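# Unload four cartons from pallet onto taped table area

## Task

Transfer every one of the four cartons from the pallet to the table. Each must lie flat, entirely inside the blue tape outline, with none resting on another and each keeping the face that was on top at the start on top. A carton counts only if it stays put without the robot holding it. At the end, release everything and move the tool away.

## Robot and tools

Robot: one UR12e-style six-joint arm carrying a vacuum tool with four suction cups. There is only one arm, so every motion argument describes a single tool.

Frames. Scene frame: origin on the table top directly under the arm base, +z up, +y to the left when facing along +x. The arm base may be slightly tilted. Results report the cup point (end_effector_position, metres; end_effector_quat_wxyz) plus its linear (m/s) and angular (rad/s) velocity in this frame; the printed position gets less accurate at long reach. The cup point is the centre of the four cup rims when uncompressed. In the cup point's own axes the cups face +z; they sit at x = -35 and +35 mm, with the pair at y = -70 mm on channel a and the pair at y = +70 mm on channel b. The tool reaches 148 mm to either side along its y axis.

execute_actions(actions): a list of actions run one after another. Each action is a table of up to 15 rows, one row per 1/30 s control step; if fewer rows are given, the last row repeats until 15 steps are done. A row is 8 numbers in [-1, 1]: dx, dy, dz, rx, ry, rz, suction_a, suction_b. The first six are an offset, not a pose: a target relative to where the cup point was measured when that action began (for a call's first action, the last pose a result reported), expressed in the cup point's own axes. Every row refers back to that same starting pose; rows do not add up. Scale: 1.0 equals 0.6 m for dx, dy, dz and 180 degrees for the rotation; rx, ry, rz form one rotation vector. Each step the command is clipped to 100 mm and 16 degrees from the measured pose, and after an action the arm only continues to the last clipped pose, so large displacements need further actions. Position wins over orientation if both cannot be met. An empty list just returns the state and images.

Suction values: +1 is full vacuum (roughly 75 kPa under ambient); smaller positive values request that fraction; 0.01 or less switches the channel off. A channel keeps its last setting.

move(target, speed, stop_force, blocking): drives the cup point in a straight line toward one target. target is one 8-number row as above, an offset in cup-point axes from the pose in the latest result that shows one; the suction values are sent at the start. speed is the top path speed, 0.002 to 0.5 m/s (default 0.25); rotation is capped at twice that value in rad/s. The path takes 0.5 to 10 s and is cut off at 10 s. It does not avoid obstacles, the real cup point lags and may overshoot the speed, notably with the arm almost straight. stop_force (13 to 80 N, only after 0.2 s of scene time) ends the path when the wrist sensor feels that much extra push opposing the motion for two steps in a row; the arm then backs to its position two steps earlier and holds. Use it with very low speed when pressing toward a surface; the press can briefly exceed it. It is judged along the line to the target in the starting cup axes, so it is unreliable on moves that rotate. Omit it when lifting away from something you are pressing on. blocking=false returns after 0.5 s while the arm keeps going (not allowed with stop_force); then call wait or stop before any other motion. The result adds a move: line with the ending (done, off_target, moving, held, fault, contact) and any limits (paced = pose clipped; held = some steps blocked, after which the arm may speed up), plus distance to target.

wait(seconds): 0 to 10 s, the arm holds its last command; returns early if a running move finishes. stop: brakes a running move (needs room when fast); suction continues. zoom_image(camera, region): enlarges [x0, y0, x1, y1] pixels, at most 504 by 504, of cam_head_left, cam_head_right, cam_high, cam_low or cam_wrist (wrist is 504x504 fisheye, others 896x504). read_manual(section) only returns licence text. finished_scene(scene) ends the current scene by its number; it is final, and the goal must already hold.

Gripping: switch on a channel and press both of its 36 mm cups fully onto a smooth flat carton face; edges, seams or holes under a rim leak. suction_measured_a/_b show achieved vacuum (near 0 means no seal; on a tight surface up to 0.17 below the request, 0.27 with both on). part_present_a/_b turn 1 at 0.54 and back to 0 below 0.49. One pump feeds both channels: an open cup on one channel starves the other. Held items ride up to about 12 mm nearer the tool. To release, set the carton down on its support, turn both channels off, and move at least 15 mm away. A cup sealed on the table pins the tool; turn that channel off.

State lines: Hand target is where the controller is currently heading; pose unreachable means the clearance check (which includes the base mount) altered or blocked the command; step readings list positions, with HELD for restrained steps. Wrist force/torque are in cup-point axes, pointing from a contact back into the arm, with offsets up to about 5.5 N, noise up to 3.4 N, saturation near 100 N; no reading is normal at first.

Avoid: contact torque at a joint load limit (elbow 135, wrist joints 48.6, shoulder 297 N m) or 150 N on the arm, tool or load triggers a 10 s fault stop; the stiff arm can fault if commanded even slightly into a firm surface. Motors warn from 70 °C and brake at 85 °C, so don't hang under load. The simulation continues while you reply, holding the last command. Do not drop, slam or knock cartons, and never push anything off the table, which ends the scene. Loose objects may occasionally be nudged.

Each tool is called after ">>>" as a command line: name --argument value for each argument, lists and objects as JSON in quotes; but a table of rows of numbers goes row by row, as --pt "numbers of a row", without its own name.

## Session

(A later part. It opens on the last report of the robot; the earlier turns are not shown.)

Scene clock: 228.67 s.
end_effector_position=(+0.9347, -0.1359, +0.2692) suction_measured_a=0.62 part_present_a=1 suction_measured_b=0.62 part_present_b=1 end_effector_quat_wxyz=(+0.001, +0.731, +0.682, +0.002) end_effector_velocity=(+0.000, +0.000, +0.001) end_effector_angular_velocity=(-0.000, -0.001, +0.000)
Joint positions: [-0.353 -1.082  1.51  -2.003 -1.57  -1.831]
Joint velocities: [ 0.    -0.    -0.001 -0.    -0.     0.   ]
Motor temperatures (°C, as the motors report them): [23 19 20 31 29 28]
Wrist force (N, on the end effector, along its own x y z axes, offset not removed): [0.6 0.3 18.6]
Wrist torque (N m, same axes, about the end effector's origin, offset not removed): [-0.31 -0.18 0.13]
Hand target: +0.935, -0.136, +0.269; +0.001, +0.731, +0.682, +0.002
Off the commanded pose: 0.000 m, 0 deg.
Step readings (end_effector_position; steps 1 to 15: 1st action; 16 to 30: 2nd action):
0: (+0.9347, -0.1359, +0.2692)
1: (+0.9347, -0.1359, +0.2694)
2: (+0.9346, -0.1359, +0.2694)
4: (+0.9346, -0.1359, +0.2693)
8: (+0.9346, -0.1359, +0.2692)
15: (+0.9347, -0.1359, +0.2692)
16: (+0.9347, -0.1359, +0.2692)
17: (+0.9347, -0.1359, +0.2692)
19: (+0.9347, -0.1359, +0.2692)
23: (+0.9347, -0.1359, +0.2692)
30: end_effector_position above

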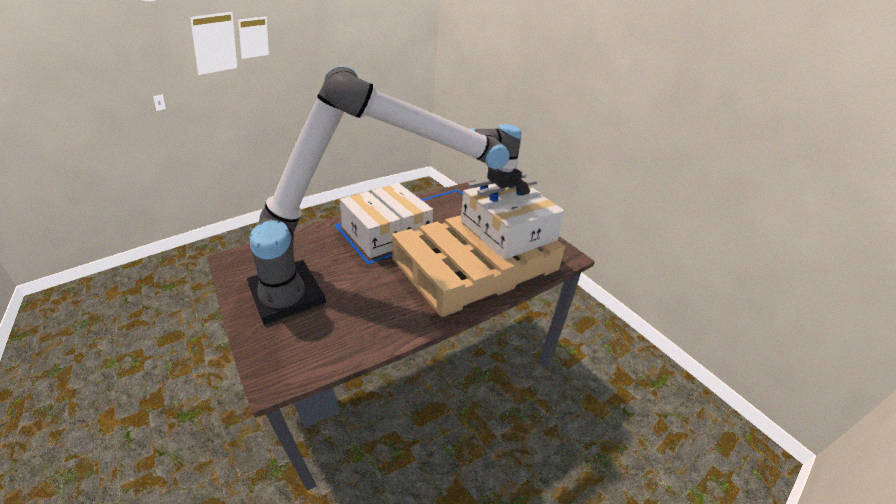

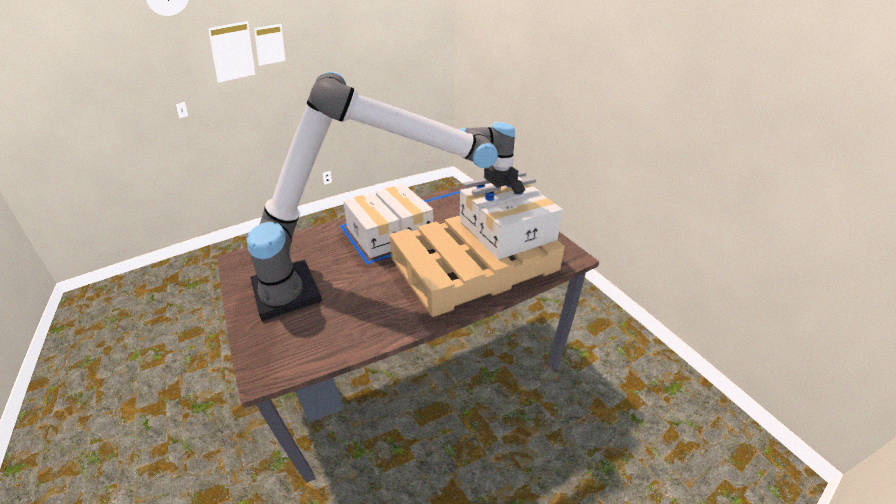

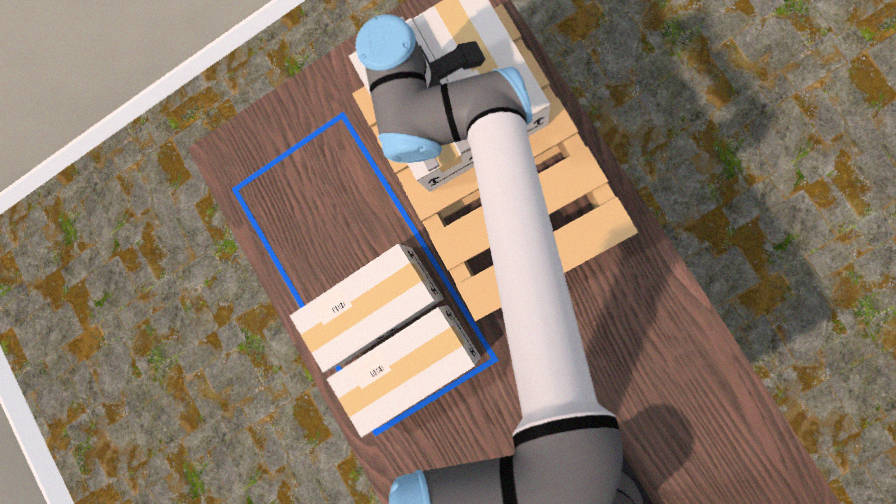

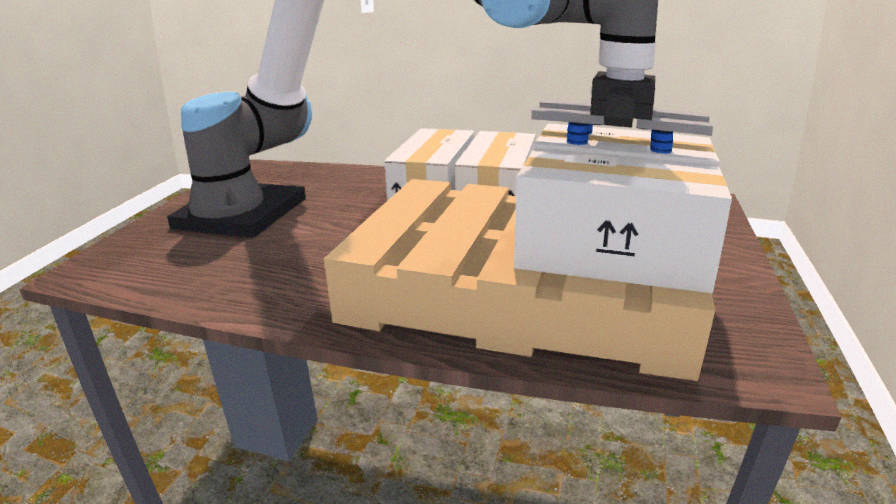

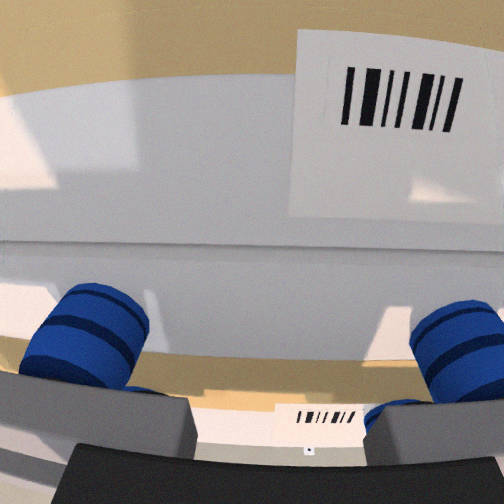

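>>> move --target '[0,0,-0.28,0,0,0,1,1]' --speed 0.3

>>> move --target '[0.605,-0.241,0,0,0,0.478,1,1]' --speed 0.45

Scene clock: 236.37 s.
end_effector_position=(+0.9341, -0.1359, +0.4368) suction_measured_a=0.64 part_present_a=1 suction_measured_b=0.64 part_present_b=1 end_effector_quat_wxyz=(+0.001, +0.731, +0.682, +0.002) end_effector_velocity=(+0.000, +0.001, +0.003) end_effector_angular_velocity=(+0.001, +0.001, +0.001)
Joint positions: [-0.353 -1.164  1.324 -1.735 -1.57  -1.831]
Joint velocities: [ 0.001 -0.001 -0.005  0.006  0.    -0.   ]
Motor temperatures (°C, as the motors report them): [23 19 21 31 29 28]
Wrist force (N, on the end effector, along its own x y z axes, offset not removed): [0.4 -3.2 15.0]
Wrist torque (N m, same axes, about the end effector's origin, offset not removed): [-0.75 -0.24 0.14]
Hand target: +0.934, -0.136, +0.437; +0.001, +0.731, +0.682, +0.002
Off the commanded pose: 0.000 m, 0 deg.
move: done

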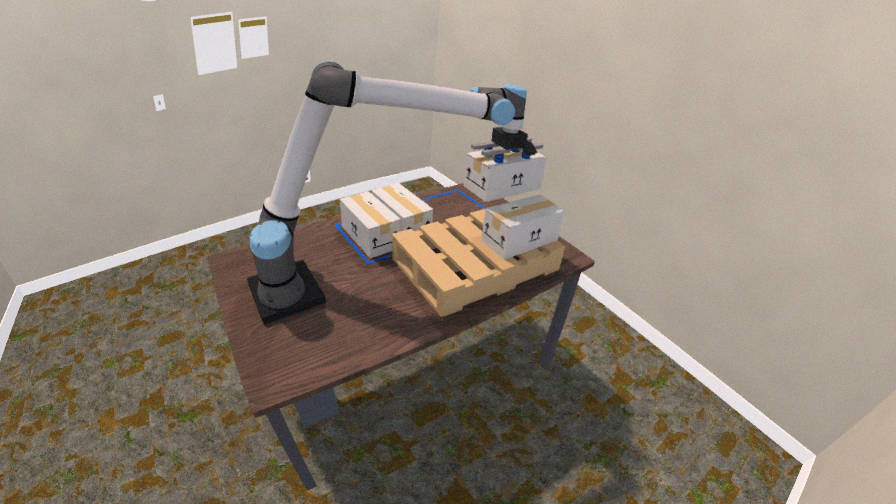

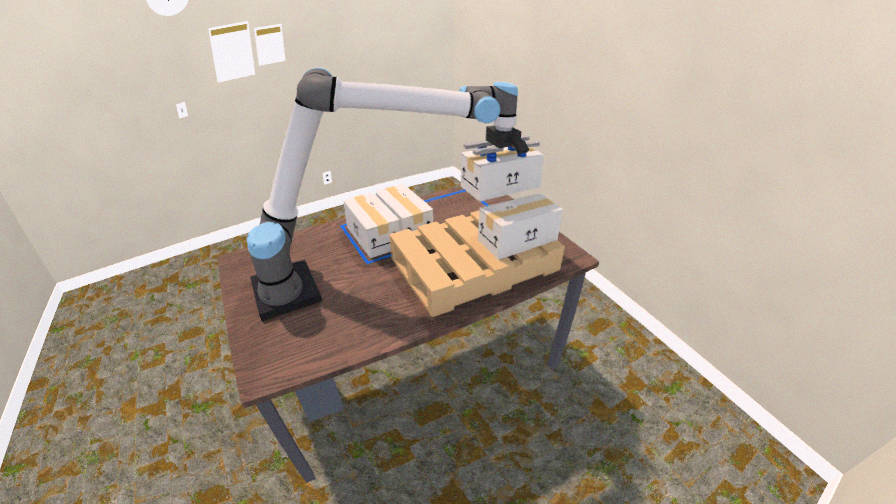

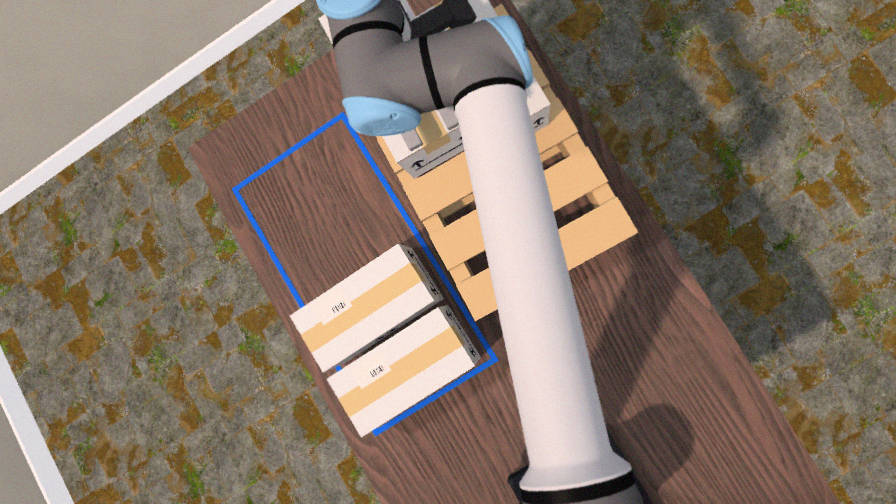

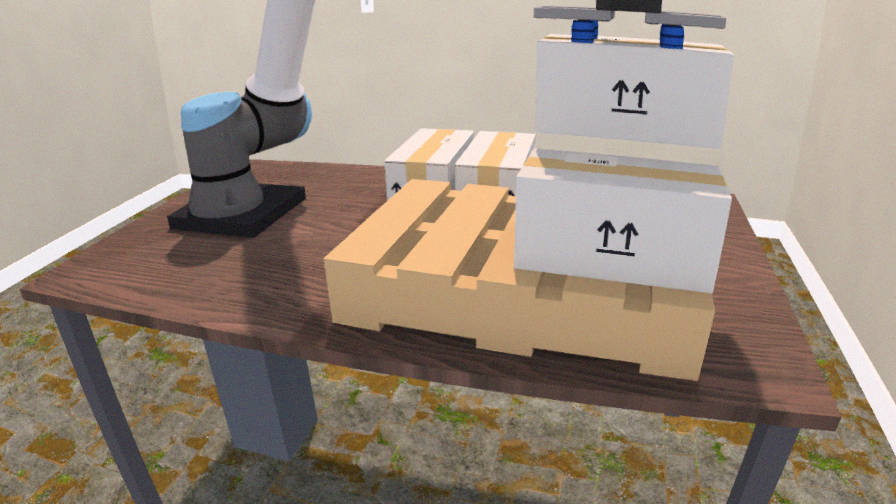

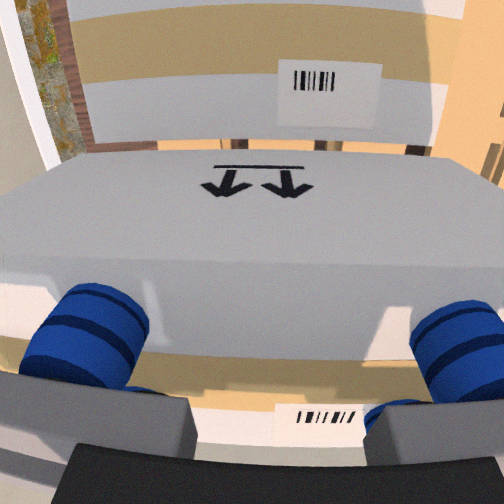

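Scene clock: 238.77 s.
end_effector_position=(+0.8152, +0.2359, +0.4364) suction_measured_a=0.64 part_present_a=1 suction_measured_b=0.64 part_present_b=1 end_effector_quat_wxyz=(-0.000, +1.000, +0.001, +0.002) end_effector_velocity=(-0.000, +0.003, -0.000) end_effector_angular_velocity=(-0.001, +0.001, -0.014)
Joint positions: [ 0.052 -1.321  1.537 -1.791 -1.571  0.074]
Joint velocities: [ 0.004  0.001 -0.001  0.001 -0.001  0.017]
Motor temperatures (°C, as the motors report them): [23 19 21 31 29 28]
Wrist force (N, on the end effector, along its own x y z axes, offset not removed): [3.6 -1.6 20.5]
Wrist torque (N m, same axes, about the end effector's origin, offset not removed): [-0.52 -0.67 0.10]
Hand target: +0.815, +0.236, +0.436; -0.000, +1.000, -0.000, +0.002
Off the commanded pose: 0.000 m, 0 deg.
move: done

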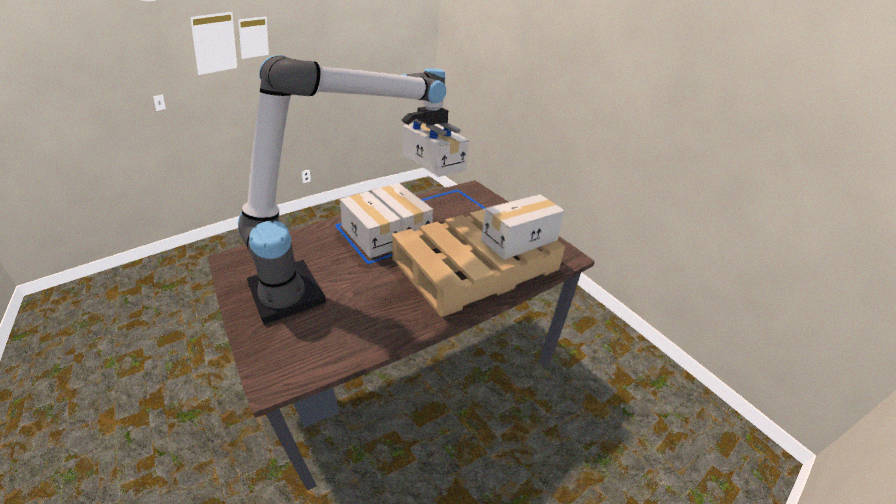

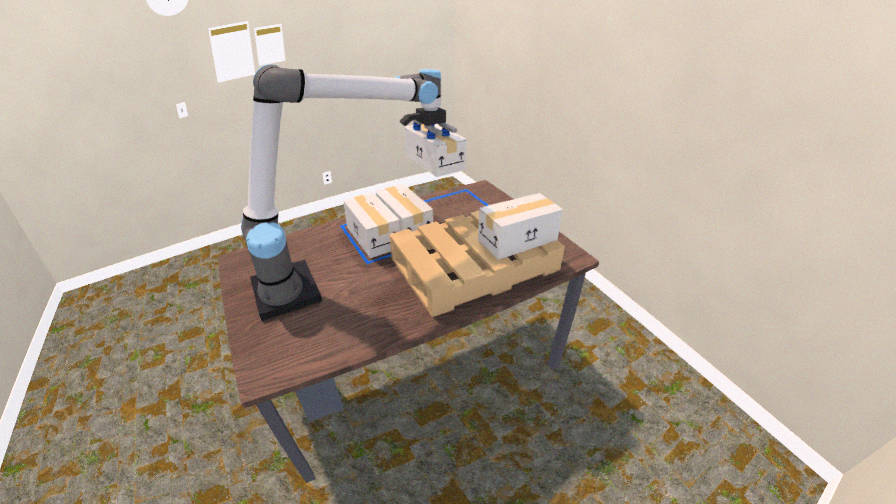

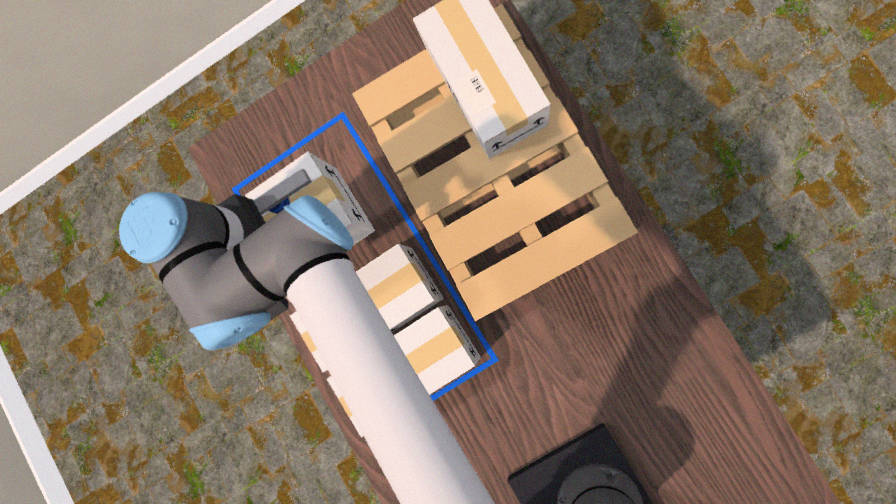

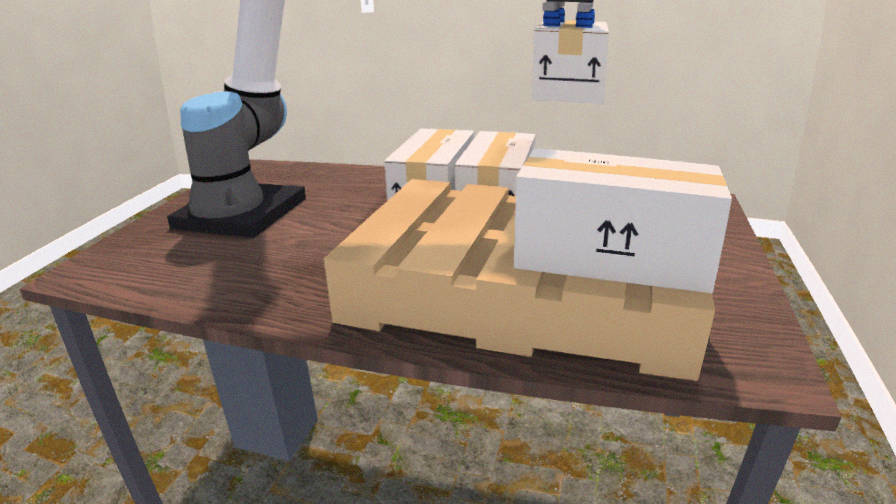

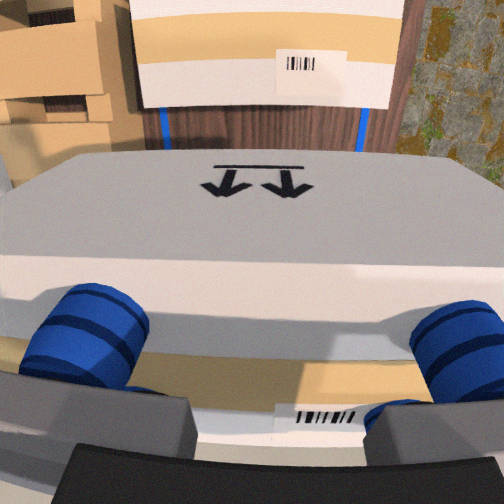

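>>> move --target '[0,0,0.486,0,0,0,1,1]' --speed 0.25

>>> move --target '[0,0,0.03,0,0,0,1,1]' --speed 0.005 --stop_force 14

Scene clock: 245.67 s.
end_effector_position=(+0.8162, +0.2358, +0.1453) suction_measured_a=0.64 part_present_a=1 suction_measured_b=0.64 part_present_b=1 end_effector_quat_wxyz=(-0.000, +1.000, +0.000, +0.002) end_effector_velocity=(+0.001, +0.001, -0.002) end_effector_angular_velocity=(-0.000, -0.001, +0.001)
Joint positions: [ 0.052 -1.108  1.808 -2.275 -1.571  0.074]
Joint velocities: [ 0.001  0.003  0.    -0.005 -0.    -0.   ]
Motor temperatures (°C, as the motors report them): [23 19 21 31 29 28]
Wrist force (N, on the end effector, along its own x y z axes, offset not removed): [0.7 2.7 19.4]
Wrist torque (N m, same axes, about the end effector's origin, offset not removed): [0.12 -0.32 0.20]
Hand target: +0.816, +0.236, +0.145; -0.000, +1.000, +0.001, +0.002
Off the commanded pose: 0.001 m, 0 deg.
move: done

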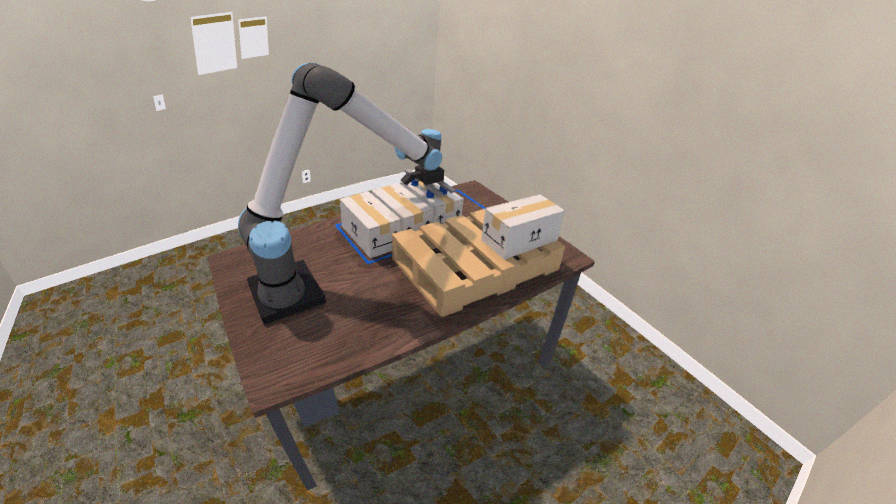

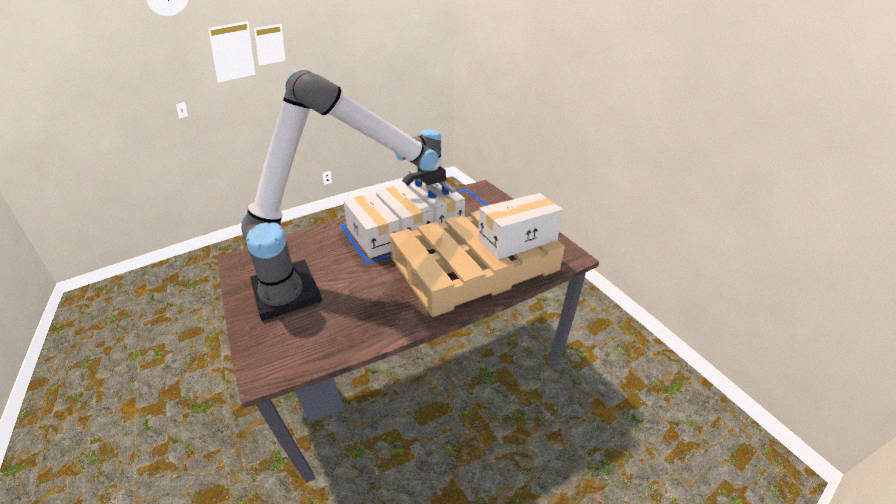

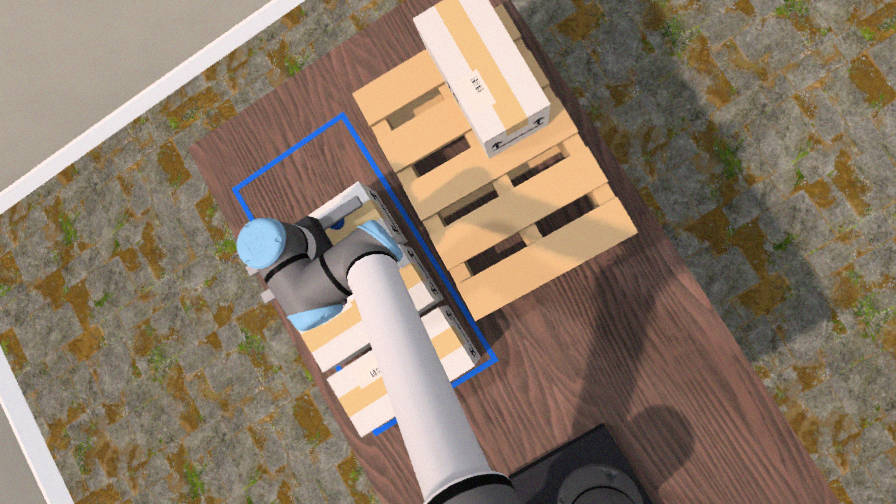

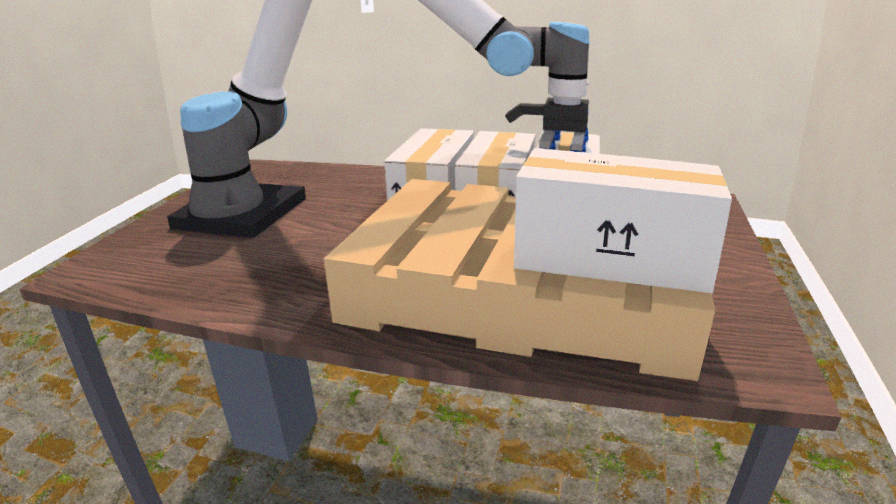

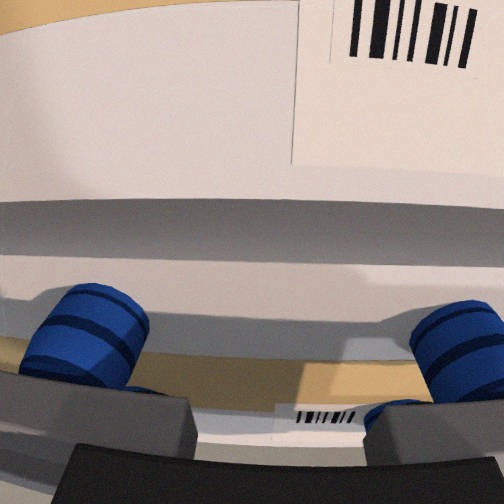

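Scene clock: 247.70 s.
end_effector_position=(+0.8163, +0.2359, +0.1371) suction_measured_a=0.64 part_present_a=1 suction_measured_b=0.64 part_present_b=1 end_effector_quat_wxyz=(-0.000, +1.000, +0.001, +0.002) end_effector_velocity=(-0.001, -0.000, +0.000) end_effector_angular_velocity=(-0.001, +0.003, +0.000)
Joint positions: [ 0.052 -1.099  1.812 -2.288 -1.571  0.074]
Joint velocities: [-0.    -0.001  0.     0.003 -0.001 -0.   ]
Motor temperatures (°C, as the motors report them): [23 19 21 31 29 28]
Wrist force (N, on the end effector, along its own x y z axes, offset not removed): [-6.8 -0.8 -23.1]
Wrist torque (N m, same axes, about the end effector's origin, offset not removed): [-0.78 -1.53 0.16]
Hand target: +0.816, +0.236, +0.137; -0.000, +1.000, +0.001, +0.002
Off the commanded pose: 0.010 m, 0 deg.
move: contact

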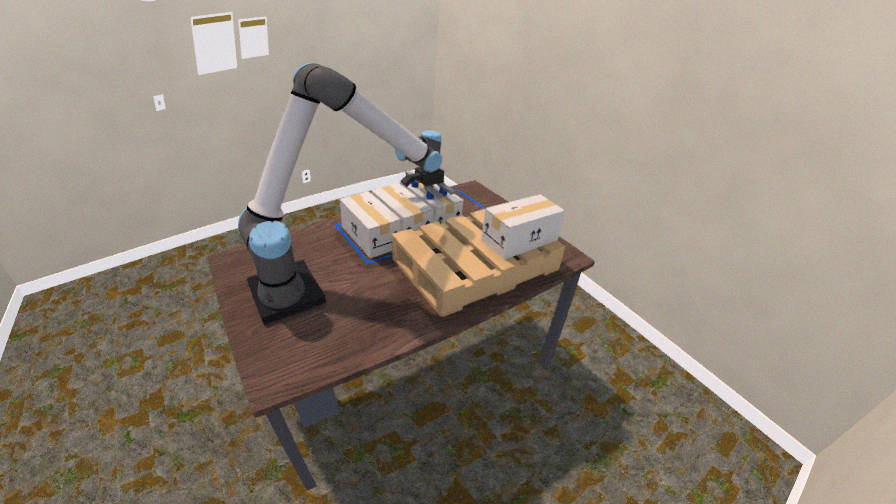

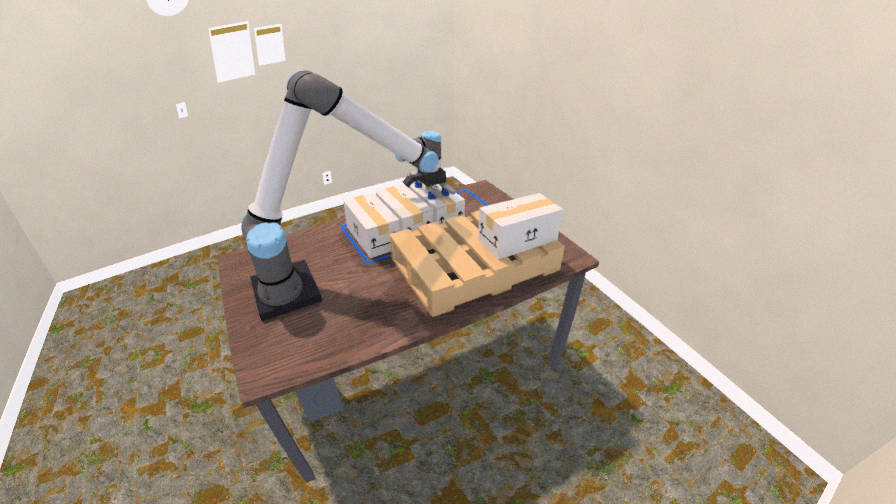

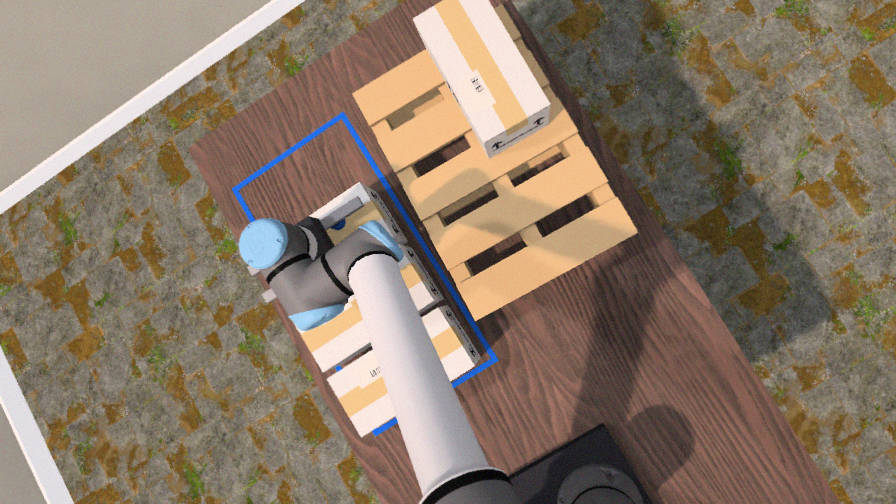

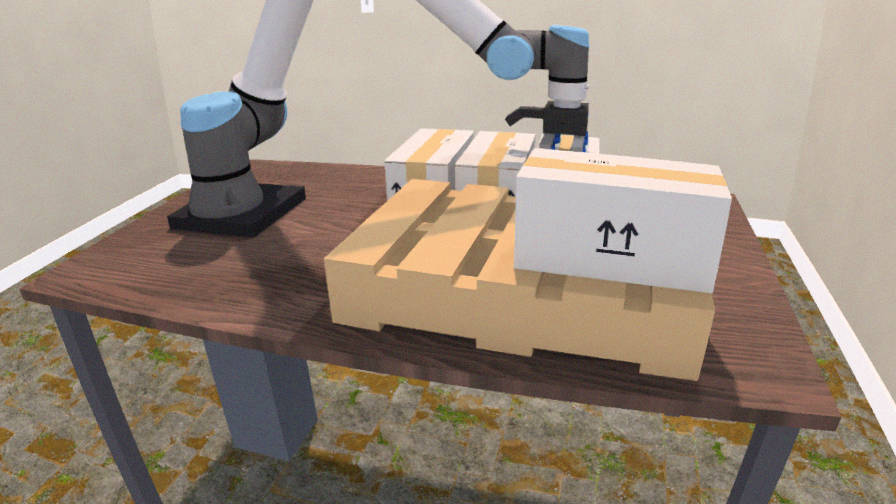

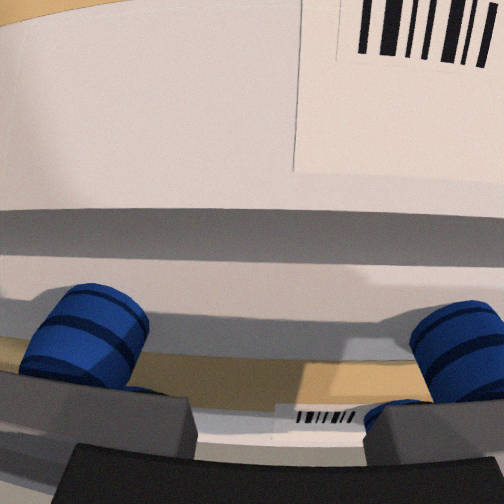

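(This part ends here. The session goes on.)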